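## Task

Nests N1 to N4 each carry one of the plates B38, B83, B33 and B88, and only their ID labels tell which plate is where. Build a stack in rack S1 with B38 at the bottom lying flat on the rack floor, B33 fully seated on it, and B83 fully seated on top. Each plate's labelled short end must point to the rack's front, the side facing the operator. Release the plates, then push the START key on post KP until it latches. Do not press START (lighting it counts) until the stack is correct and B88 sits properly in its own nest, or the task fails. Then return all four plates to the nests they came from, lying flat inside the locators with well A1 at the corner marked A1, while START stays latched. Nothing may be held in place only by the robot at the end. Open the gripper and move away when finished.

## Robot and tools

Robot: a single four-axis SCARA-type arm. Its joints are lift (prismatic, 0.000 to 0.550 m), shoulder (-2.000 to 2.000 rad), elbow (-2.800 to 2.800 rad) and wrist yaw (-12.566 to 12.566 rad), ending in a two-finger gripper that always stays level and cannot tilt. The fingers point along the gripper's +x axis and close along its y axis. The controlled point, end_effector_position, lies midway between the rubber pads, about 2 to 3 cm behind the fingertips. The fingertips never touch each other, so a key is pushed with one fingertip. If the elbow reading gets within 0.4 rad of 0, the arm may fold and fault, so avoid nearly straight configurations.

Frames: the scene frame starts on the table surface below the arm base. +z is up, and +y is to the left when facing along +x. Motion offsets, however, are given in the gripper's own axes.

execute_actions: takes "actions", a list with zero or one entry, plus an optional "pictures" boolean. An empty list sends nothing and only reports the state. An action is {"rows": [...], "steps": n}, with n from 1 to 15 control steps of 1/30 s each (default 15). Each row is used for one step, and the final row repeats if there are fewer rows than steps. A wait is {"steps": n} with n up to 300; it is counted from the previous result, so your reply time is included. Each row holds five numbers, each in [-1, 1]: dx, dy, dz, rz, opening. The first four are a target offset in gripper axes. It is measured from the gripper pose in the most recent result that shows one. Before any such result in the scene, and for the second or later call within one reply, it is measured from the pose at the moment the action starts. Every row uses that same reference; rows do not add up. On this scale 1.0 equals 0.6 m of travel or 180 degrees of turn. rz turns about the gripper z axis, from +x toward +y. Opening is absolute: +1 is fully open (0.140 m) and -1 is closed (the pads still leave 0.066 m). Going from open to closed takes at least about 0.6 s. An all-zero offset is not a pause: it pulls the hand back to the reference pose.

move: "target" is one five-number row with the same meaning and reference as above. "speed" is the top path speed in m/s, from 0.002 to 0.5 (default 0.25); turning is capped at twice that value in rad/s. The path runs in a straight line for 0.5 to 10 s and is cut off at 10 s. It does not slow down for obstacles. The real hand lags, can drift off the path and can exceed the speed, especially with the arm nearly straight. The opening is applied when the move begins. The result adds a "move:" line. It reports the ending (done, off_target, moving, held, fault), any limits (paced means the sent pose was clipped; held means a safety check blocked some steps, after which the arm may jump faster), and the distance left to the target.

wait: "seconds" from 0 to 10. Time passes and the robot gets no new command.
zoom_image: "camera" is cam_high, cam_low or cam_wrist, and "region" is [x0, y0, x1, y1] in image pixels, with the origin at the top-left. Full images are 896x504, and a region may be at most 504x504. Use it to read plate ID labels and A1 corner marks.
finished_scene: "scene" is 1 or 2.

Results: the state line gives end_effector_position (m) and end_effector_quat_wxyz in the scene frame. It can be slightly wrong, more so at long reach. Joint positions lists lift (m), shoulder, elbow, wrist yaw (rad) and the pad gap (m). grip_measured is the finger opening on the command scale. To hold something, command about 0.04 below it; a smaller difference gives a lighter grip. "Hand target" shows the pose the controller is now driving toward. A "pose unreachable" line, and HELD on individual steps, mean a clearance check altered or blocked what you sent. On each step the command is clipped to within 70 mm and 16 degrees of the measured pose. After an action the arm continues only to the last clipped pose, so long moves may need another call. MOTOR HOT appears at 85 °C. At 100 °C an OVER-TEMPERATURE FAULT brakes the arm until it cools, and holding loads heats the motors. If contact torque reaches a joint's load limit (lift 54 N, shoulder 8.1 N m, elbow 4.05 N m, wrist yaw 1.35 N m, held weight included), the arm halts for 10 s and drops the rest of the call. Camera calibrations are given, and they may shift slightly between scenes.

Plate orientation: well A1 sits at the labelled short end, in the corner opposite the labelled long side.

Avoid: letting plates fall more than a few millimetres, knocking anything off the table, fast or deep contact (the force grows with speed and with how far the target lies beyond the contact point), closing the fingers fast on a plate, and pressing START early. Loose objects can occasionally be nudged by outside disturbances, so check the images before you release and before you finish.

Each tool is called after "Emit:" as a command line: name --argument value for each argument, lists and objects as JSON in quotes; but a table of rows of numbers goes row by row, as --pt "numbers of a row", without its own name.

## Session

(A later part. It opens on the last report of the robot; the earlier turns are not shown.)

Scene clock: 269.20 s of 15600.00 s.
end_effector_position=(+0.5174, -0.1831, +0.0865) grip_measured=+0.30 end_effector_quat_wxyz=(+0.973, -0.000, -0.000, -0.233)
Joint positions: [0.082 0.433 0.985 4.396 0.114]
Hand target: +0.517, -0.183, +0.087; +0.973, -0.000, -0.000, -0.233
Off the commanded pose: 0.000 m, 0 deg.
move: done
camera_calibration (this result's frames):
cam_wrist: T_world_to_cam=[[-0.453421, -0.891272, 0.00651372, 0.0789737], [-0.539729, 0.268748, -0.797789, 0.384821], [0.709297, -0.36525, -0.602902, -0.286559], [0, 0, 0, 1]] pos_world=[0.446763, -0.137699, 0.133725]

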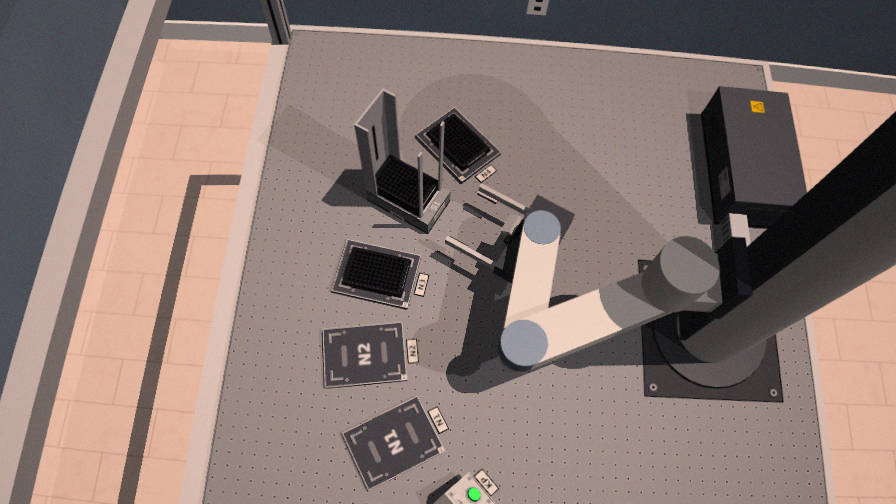

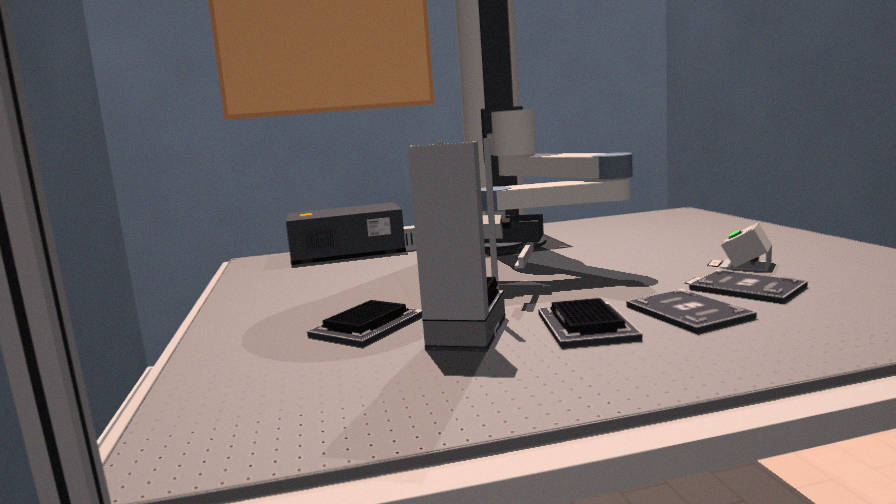

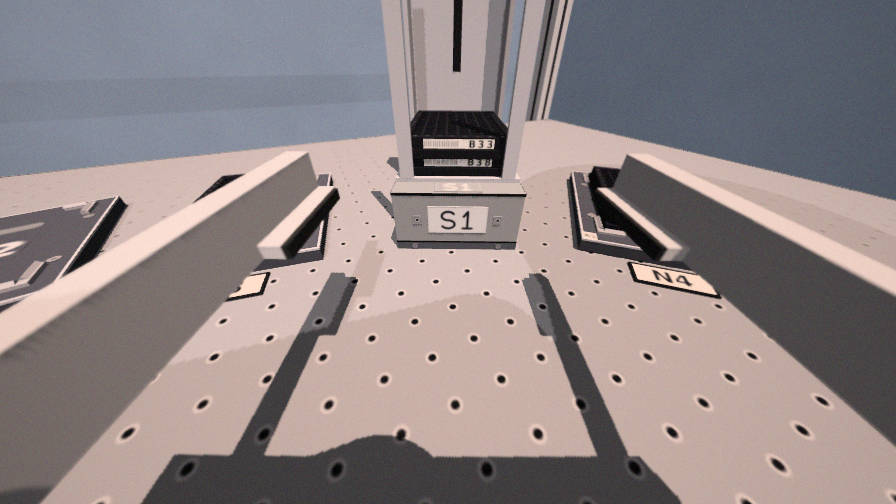

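Emit:
move --target '[0.269,0.0004,0,0,0.3]' --speed 0.2

Emit:
move --target '[0,0,0,0,-0.62]'

Emit:
move --target '[0,0,0.4225,0,-0.62]' --speed 0.15

Emit:
move --target '[-0.4261,0.7588,0,0.3217,-0.62]' --speed 0.3

Emit:
move --target '[0,0,-0.47,0,-0.62]'

Scene clock: 274.70 s of 15600.00 s.
end_effector_position=(+0.6615, -0.2558, +0.0865) grip_measured=+0.30 end_effector_quat_wxyz=(+0.973, -0.000, -0.000, -0.233)
Joint positions: [0.082 0.116 1.81  3.888 0.114]
Hand target: +0.661, -0.256, +0.087; +0.973, -0.000, -0.000, -0.233
Off the commanded pose: 0.000 m, 0 deg.
After step 90, 1.30 s passed at rest.
move: done
camera_calibration (this result's frames):
cam_wrist: T_world_to_cam=[[-0.453277, -0.891346, 0.00651372, 0.0793094], [-0.539773, 0.268661, -0.797789, 0.482145], [0.709356, -0.365135, -0.602902, -0.415321], [0, 0, 0, 1]] pos_world=[0.590808, -0.21049, 0.133736]

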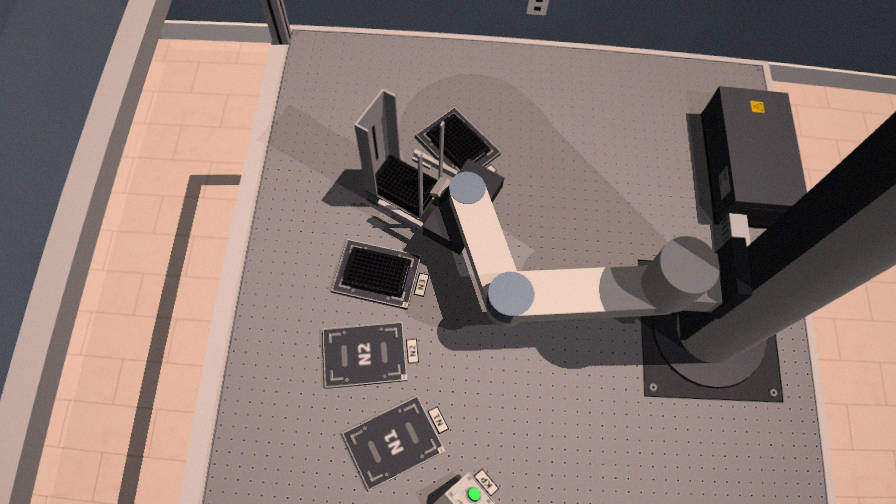

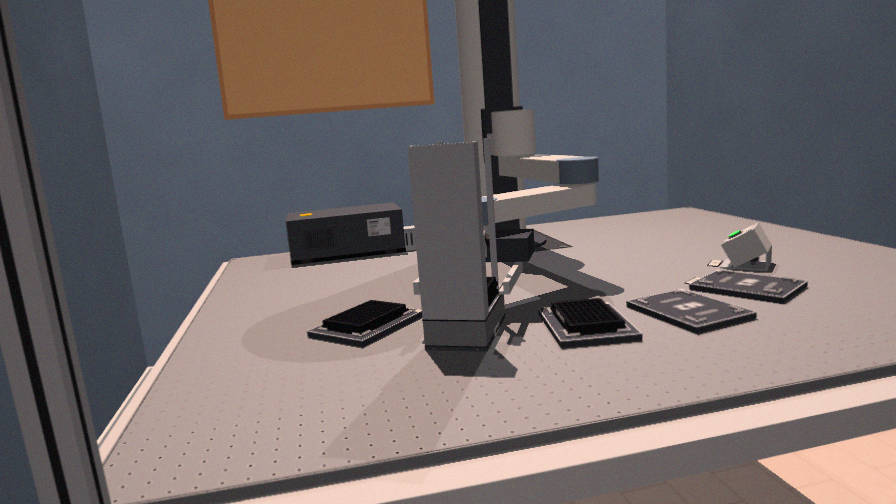

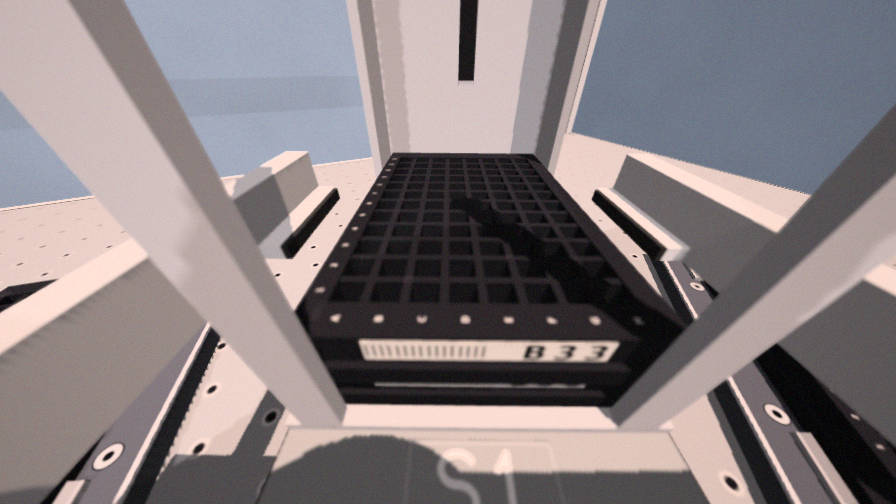

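Scene clock: 275.20 s of 15600.00 s.
end_effector_position=(+0.6615, -0.2559, +0.0865) grip_measured=-0.57 end_effector_quat_wxyz=(+0.973, -0.000, -0.000, -0.233)
Joint positions: [0.082 0.116 1.81  3.887 0.082]
Hand target: +0.661, -0.256, +0.087; +0.973, -0.000, -0.000, -0.233
Off the commanded pose: 0.000 m, 0 deg.
move: done
camera_calibration (this result's frames):
cam_wrist: T_world_to_cam=[[-0.453348, -0.89131, 0.00651372, 0.0793587], [-0.539751, 0.268704, -0.797789, 0.482145], [0.709326, -0.365192, -0.602902, -0.415319], [0, 0, 0, 1]] pos_world=[0.590812, -0.210493, 0.133736]

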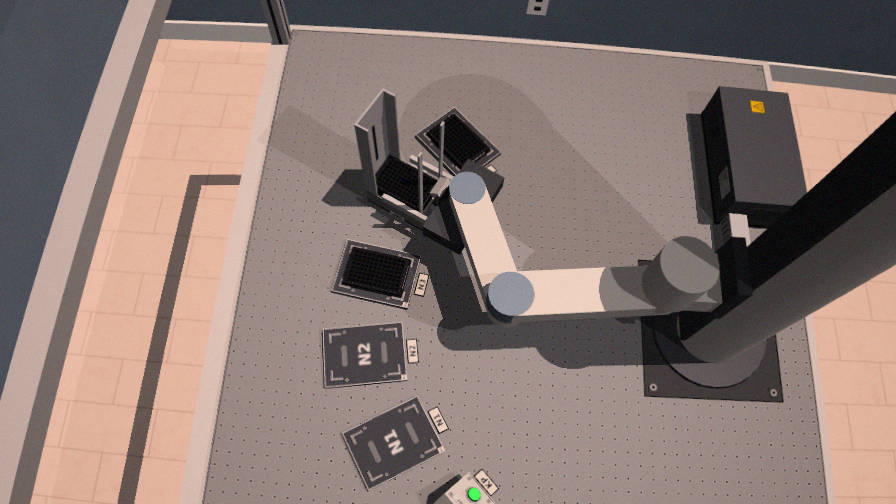

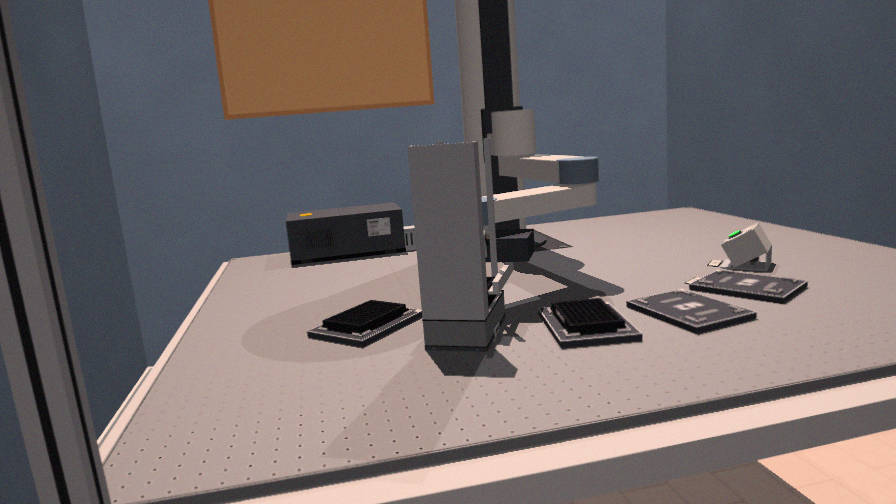

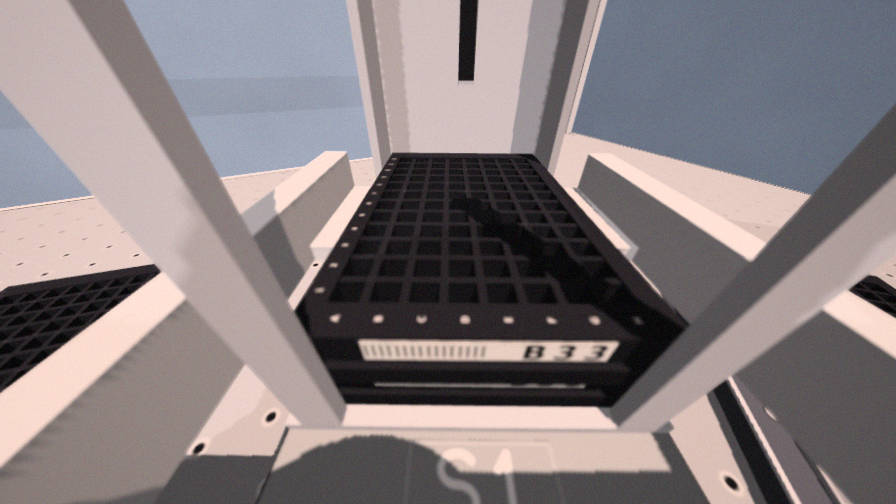

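Scene clock: 277.23 s of 15600.00 s.
end_effector_position=(+0.6615, -0.2558, +0.3401) grip_measured=-0.57 end_effector_quat_wxyz=(+0.973, -0.000, -0.000, -0.233)
Joint positions: [0.335 0.116 1.81  3.887 0.082]
Hand target: +0.661, -0.256, +0.340; +0.973, -0.000, -0.000, -0.233
Off the commanded pose: 0.000 m, 0 deg.
move: done
camera_calibration (this result's frames):
cam_wrist: T_world_to_cam=[[-0.453313, -0.891328, 0.00651372, 0.0776974], [-0.539762, 0.268683, -0.797789, 0.684435], [0.709341, -0.365164, -0.602902, -0.262462], [0, 0, 0, 1]] pos_world=[0.590828, -0.210484, 0.38729]

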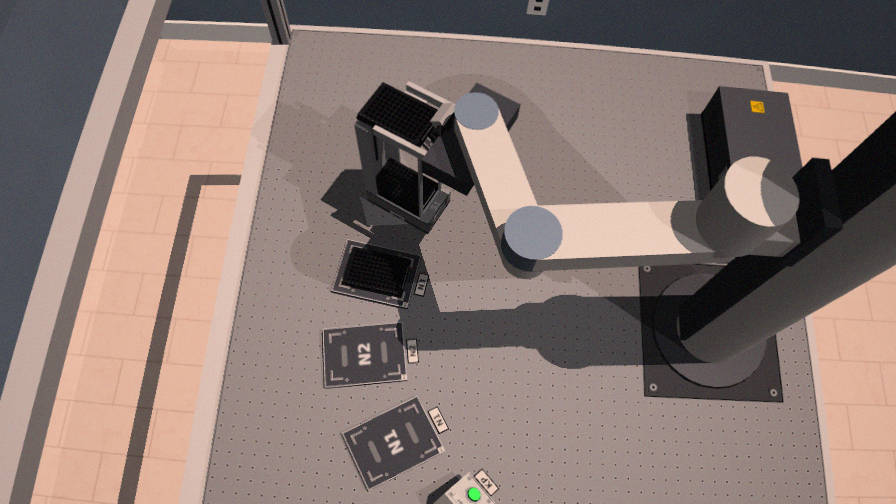

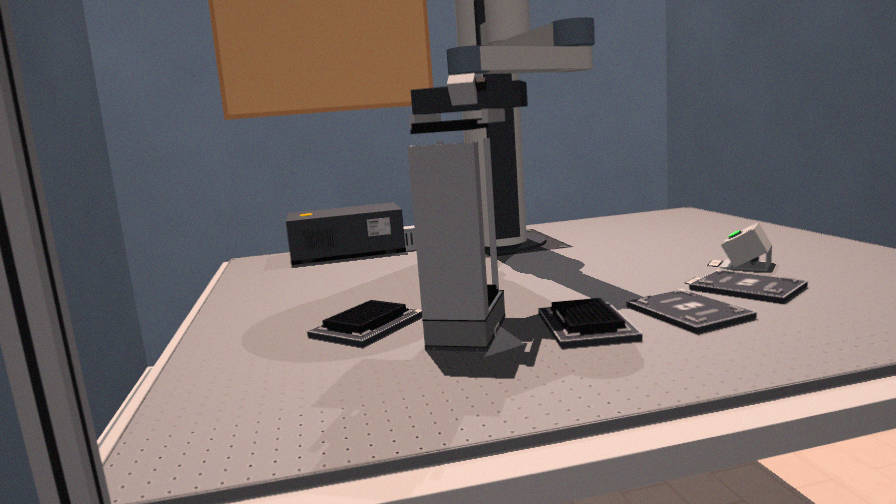

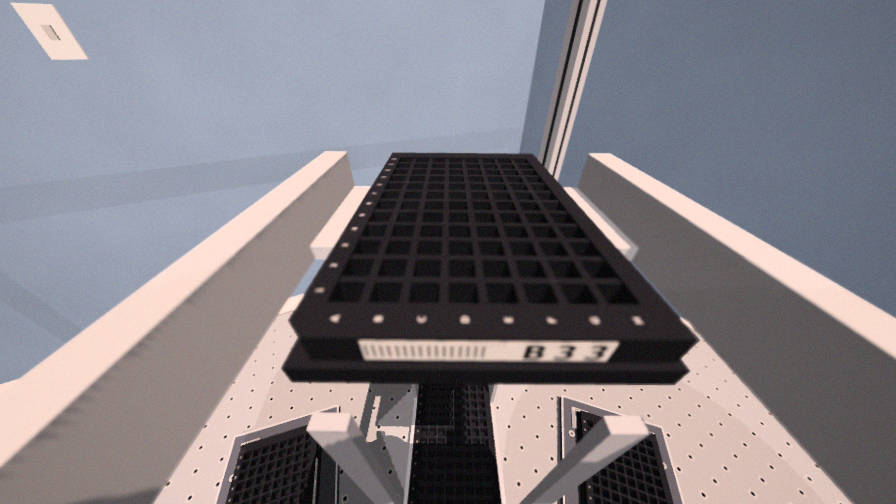

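Scene clock: 279.33 s of 15600.00 s.
end_effector_position=(+0.6393, +0.2660, +0.3401) grip_measured=-0.57 end_effector_quat_wxyz=(+0.964, -0.000, -0.000, +0.268)
Joint positions: [0.335 1.157 1.721 3.947 0.082]
Hand target: +0.639, +0.266, +0.340; +0.964, -0.000, -0.000, +0.267
Off the commanded pose: 0.000 m, 0 deg.
move: done
camera_calibration (this result's frames):
cam_wrist: T_world_to_cam=[[0.514747, -0.857317, 0.00651372, -0.0951061], [-0.514225, -0.31481, -0.797789, 0.671119], [0.686009, 0.40731, -0.602902, -0.246711], [0, 0, 0, 1]] pos_world=[0.563307, 0.230227, 0.387288]

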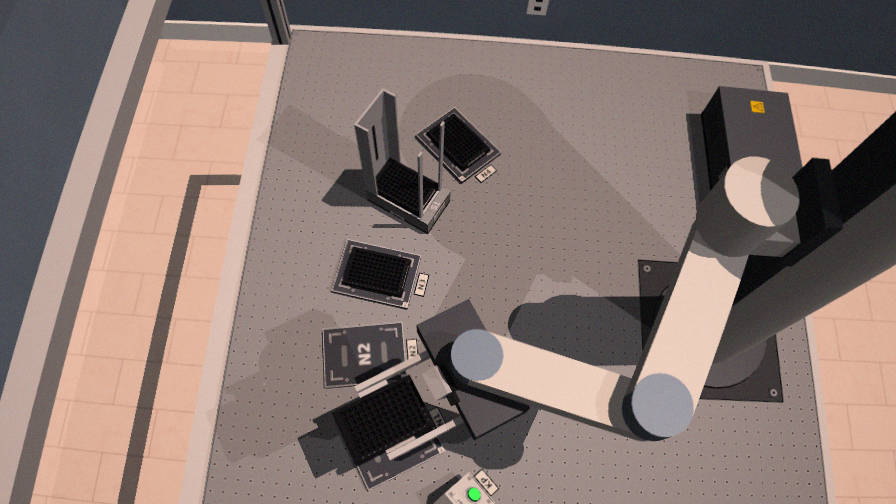

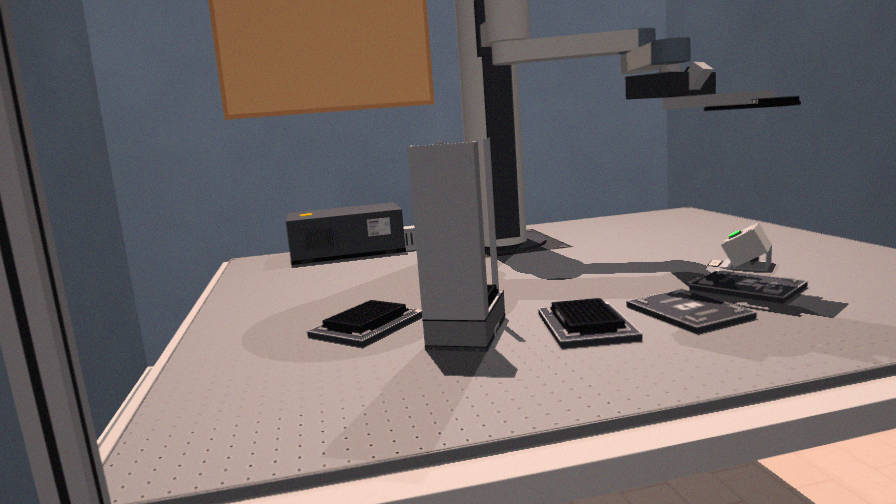

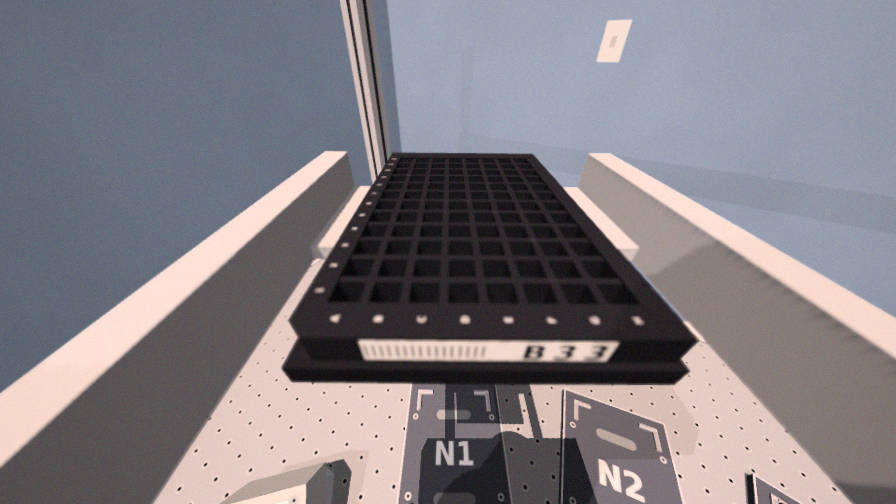

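Scene clock: 280.87 s of 15600.00 s.
end_effector_position=(+0.6393, +0.2660, +0.0580) grip_measured=-0.57 end_effector_quat_wxyz=(+0.964, -0.000, -0.000, +0.268)
Joint positions: [0.053 1.157 1.721 3.947 0.082]
Hand target: +0.639, +0.266, +0.058; +0.964, -0.000, -0.000, +0.268
Off the commanded pose: 0.000 m, 0 deg.
move: done
camera_calibration (this result's frames):
cam_wrist: T_world_to_cam=[[0.51472, -0.857334, 0.00651372, -0.0932597], [-0.514235, -0.314794, -0.797789, 0.446079], [0.686022, 0.407288, -0.602902, -0.416777], [0, 0, 0, 1]] pos_world=[0.56331, 0.230216, 0.105208]

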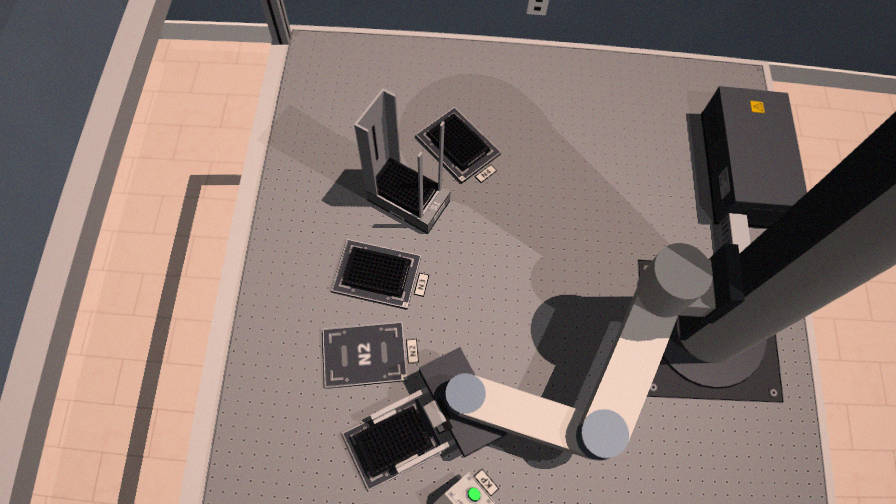

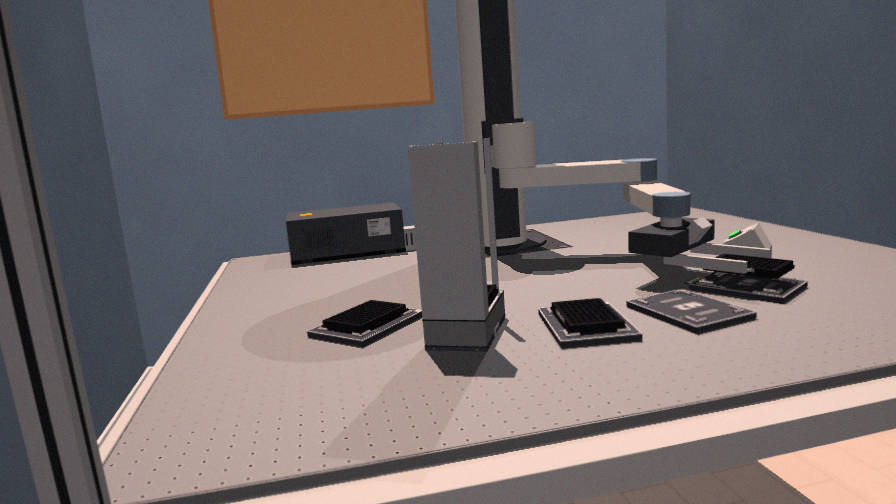

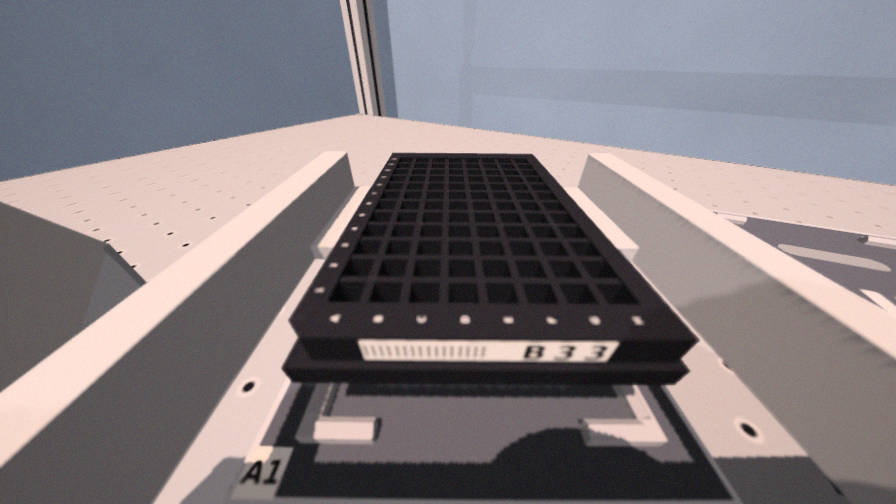

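Emit:
move --target '[0.001,-0.001,-0.0387,0,-0.62]' --speed 0.025

Emit:
move --target '[0,0,0,0,0]'

Emit:
move --target '[0,0,0.0652,0,0]' --speed 0.15

Emit:
move --target '[-0.5599,-0.5357,0,-0.3219,0.3]' --speed 0.35

Scene clock: 288.67 s of 15600.00 s.
end_effector_position=(+0.6401, +0.2657, +0.0347) grip_measured=-0.57 end_effector_quat_wxyz=(+0.964, -0.000, -0.000, +0.267)
Joint positions: [0.03  1.154 1.725 3.946 0.082]
Hand target: +0.640, +0.266, +0.035; +0.964, -0.000, -0.000, +0.268
Off the commanded pose: 0.000 m, 0 deg.
After step 90, 3.63 s passed at rest.
move: done
camera_calibration (this result's frames):
cam_wrist: T_world_to_cam=[[0.514096, -0.857708, 0.00651372, -0.0933422], [-0.514464, -0.31442, -0.797789, 0.427872], [0.686317, 0.406789, -0.602902, -0.431321], [0, 0, 0, 1]] pos_world=[0.564135, 0.229928, 0.0819155]

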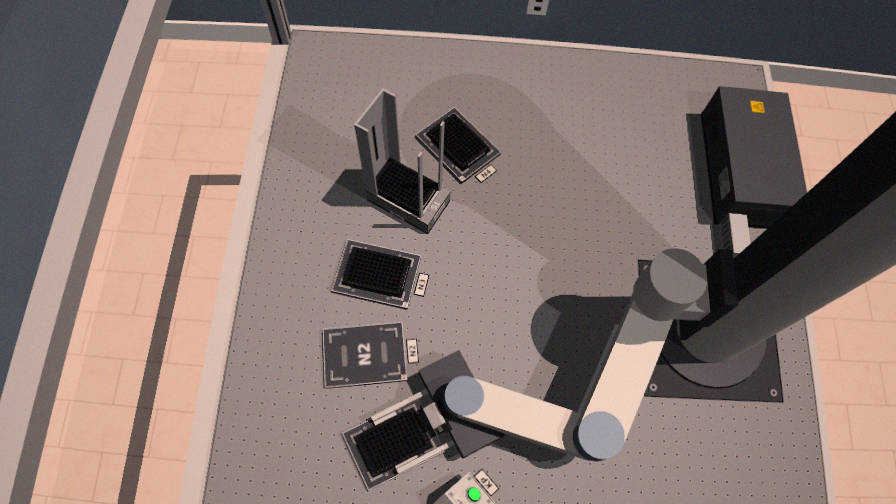

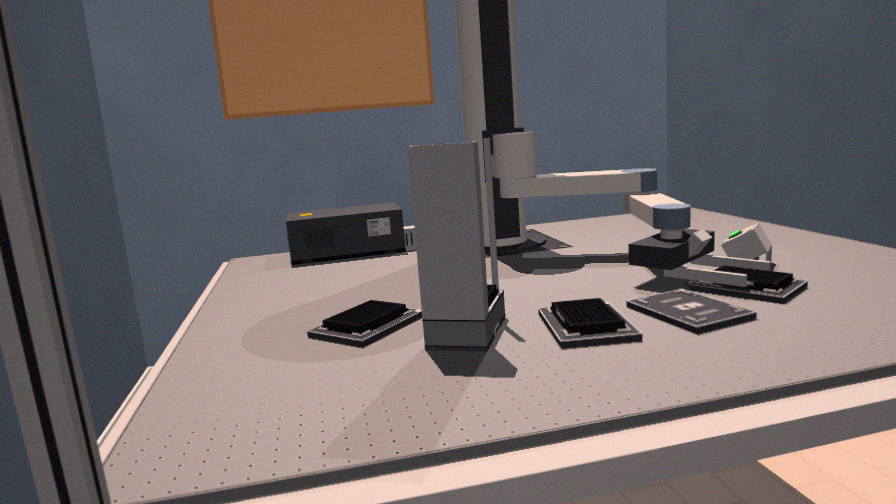

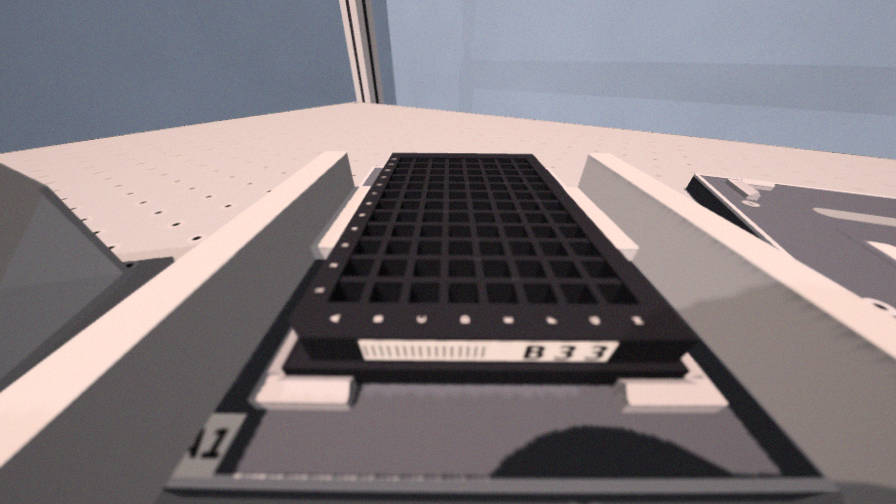

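Scene clock: 289.17 s of 15600.00 s.
end_effector_position=(+0.6401, +0.2657, +0.0347) grip_measured=+0.00 end_effector_quat_wxyz=(+0.964, -0.000, -0.000, +0.267)
Joint positions: [0.03  1.154 1.724 3.946 0.103]
Hand target: +0.640, +0.266, +0.035; +0.964, -0.000, -0.000, +0.267
Off the commanded pose: 0.000 m, 0 deg.
move: done
camera_calibration (this result's frames):
cam_wrist: T_world_to_cam=[[0.514058, -0.857731, 0.00651372, -0.0933249], [-0.514478, -0.314397, -0.797789, 0.42787], [0.686336, 0.406759, -0.602902, -0.431318], [0, 0, 0, 1]] pos_world=[0.564133, 0.229916, 0.0819155]

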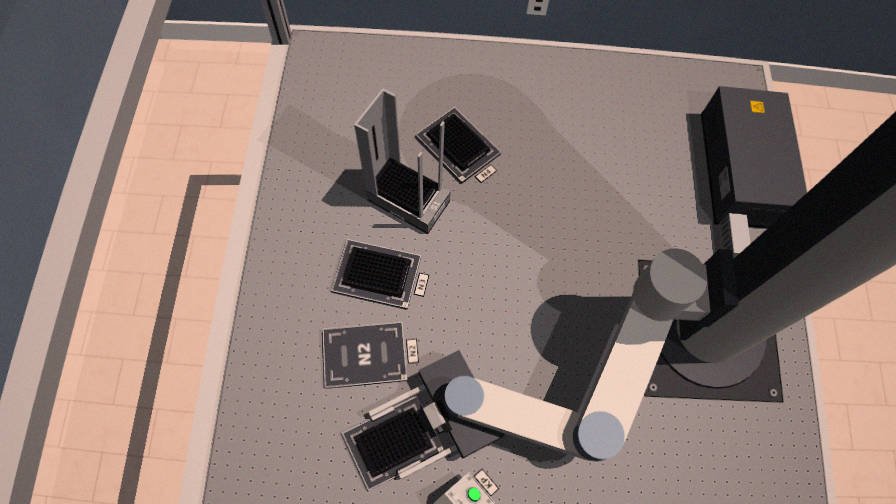

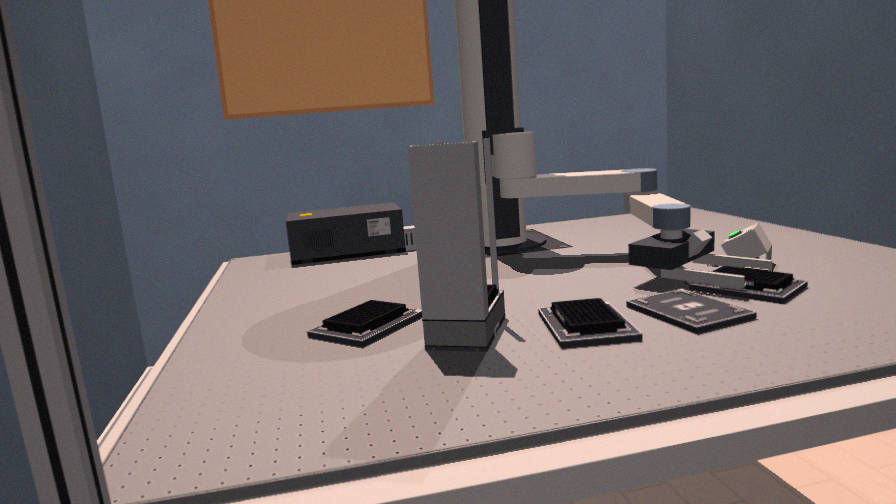

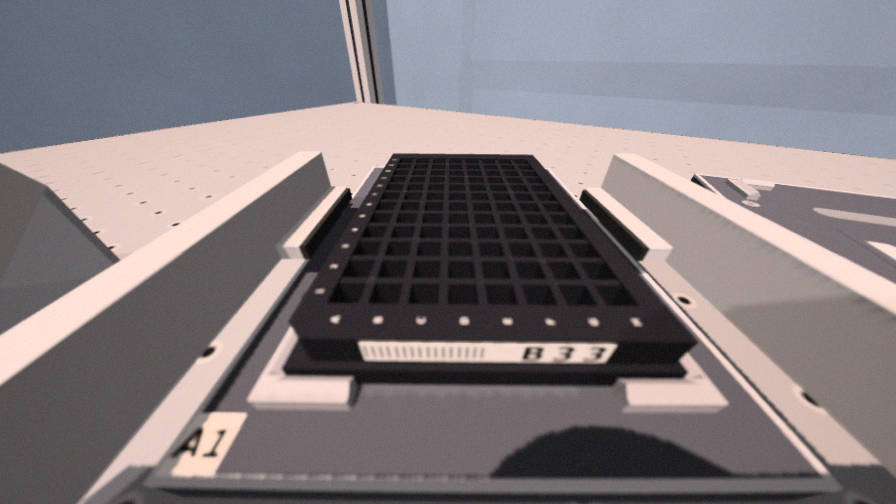

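Scene clock: 289.90 s of 15600.00 s.
end_effector_position=(+0.6401, +0.2657, +0.0739) grip_measured=+0.00 end_effector_quat_wxyz=(+0.964, -0.000, -0.000, +0.267)
Joint positions: [0.069 1.154 1.724 3.946 0.103]
Hand target: +0.640, +0.266, +0.074; +0.964, -0.000, -0.000, +0.267
Off the commanded pose: 0.000 m, 0 deg.
move: done
camera_calibration (this result's frames):
cam_wrist: T_world_to_cam=[[0.514083, -0.857716, 0.00651372, -0.093591], [-0.514469, -0.314412, -0.797789, 0.459134], [0.686324, 0.406778, -0.602902, -0.407694], [0, 0, 0, 1]] pos_world=[0.564134, 0.229924, 0.121102]

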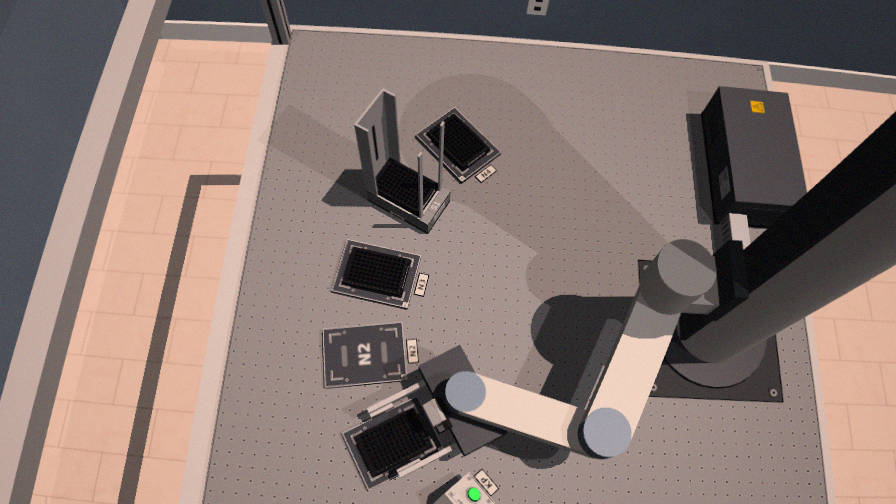

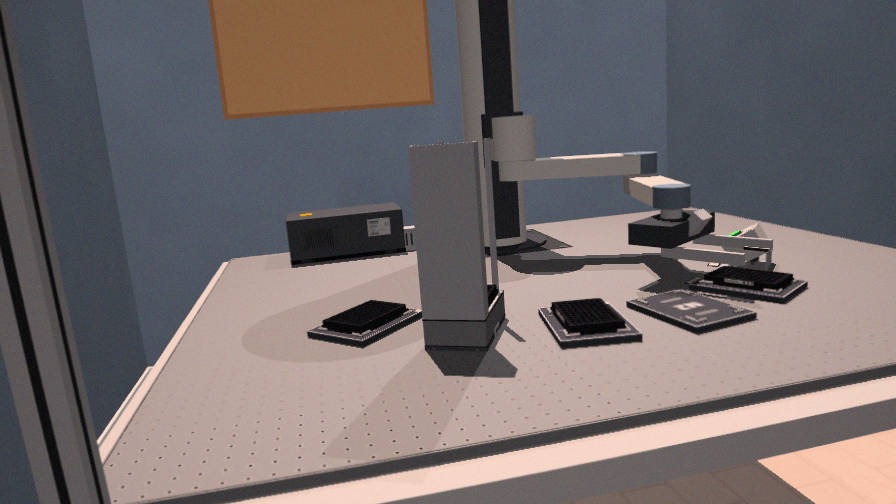

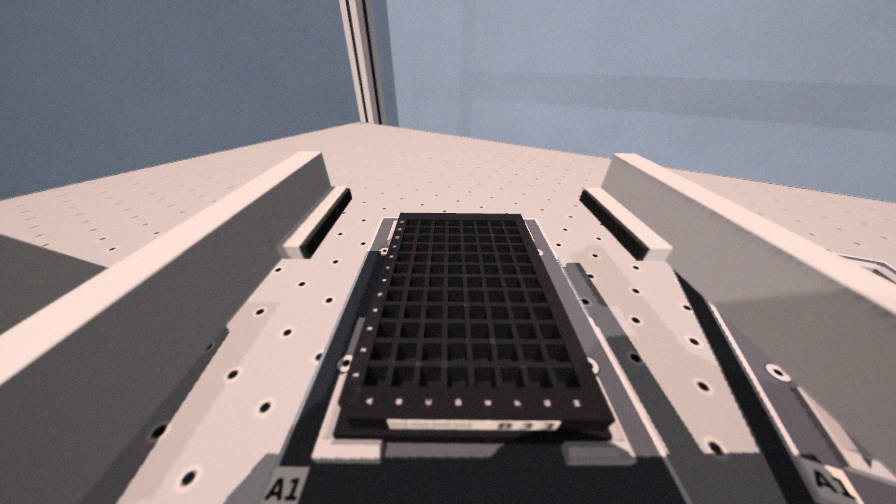

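Scene clock: 291.83 s of 15600.00 s.
end_effector_position=(+0.5178, -0.1830, +0.0739) grip_measured=+0.30 end_effector_quat_wxyz=(+0.972, -0.000, -0.000, -0.233)
Joint positions: [0.069 0.434 0.986 4.393 0.114]
Hand target: +0.518, -0.183, +0.074; +0.972, -0.000, -0.000, -0.233
Off the commanded pose: 0.000 m, 0 deg.
move: done
camera_calibration (this result's frames):
cam_wrist: T_world_to_cam=[[-0.454045, -0.890955, 0.00651372, 0.0796751], [-0.539541, 0.269126, -0.797789, 0.374879], [0.709041, -0.365747, -0.602902, -0.294355], [0, 0, 0, 1]] pos_world=[0.447148, -0.137562, 0.121088]

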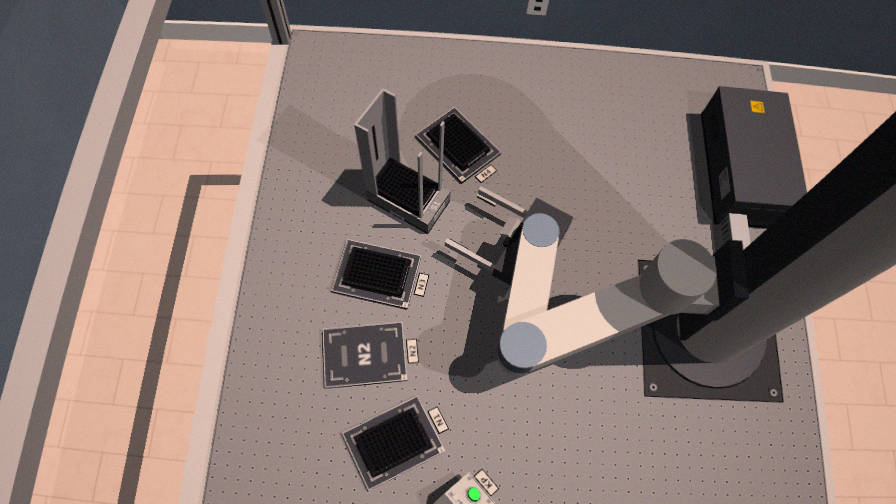

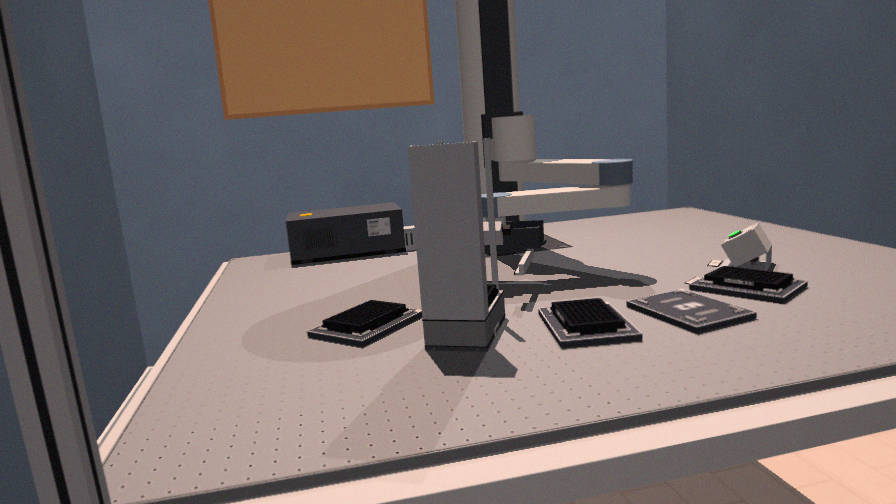

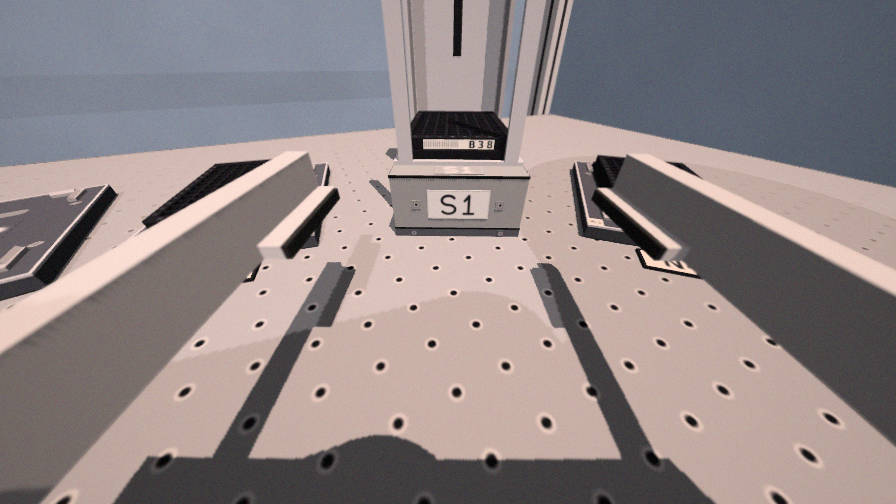

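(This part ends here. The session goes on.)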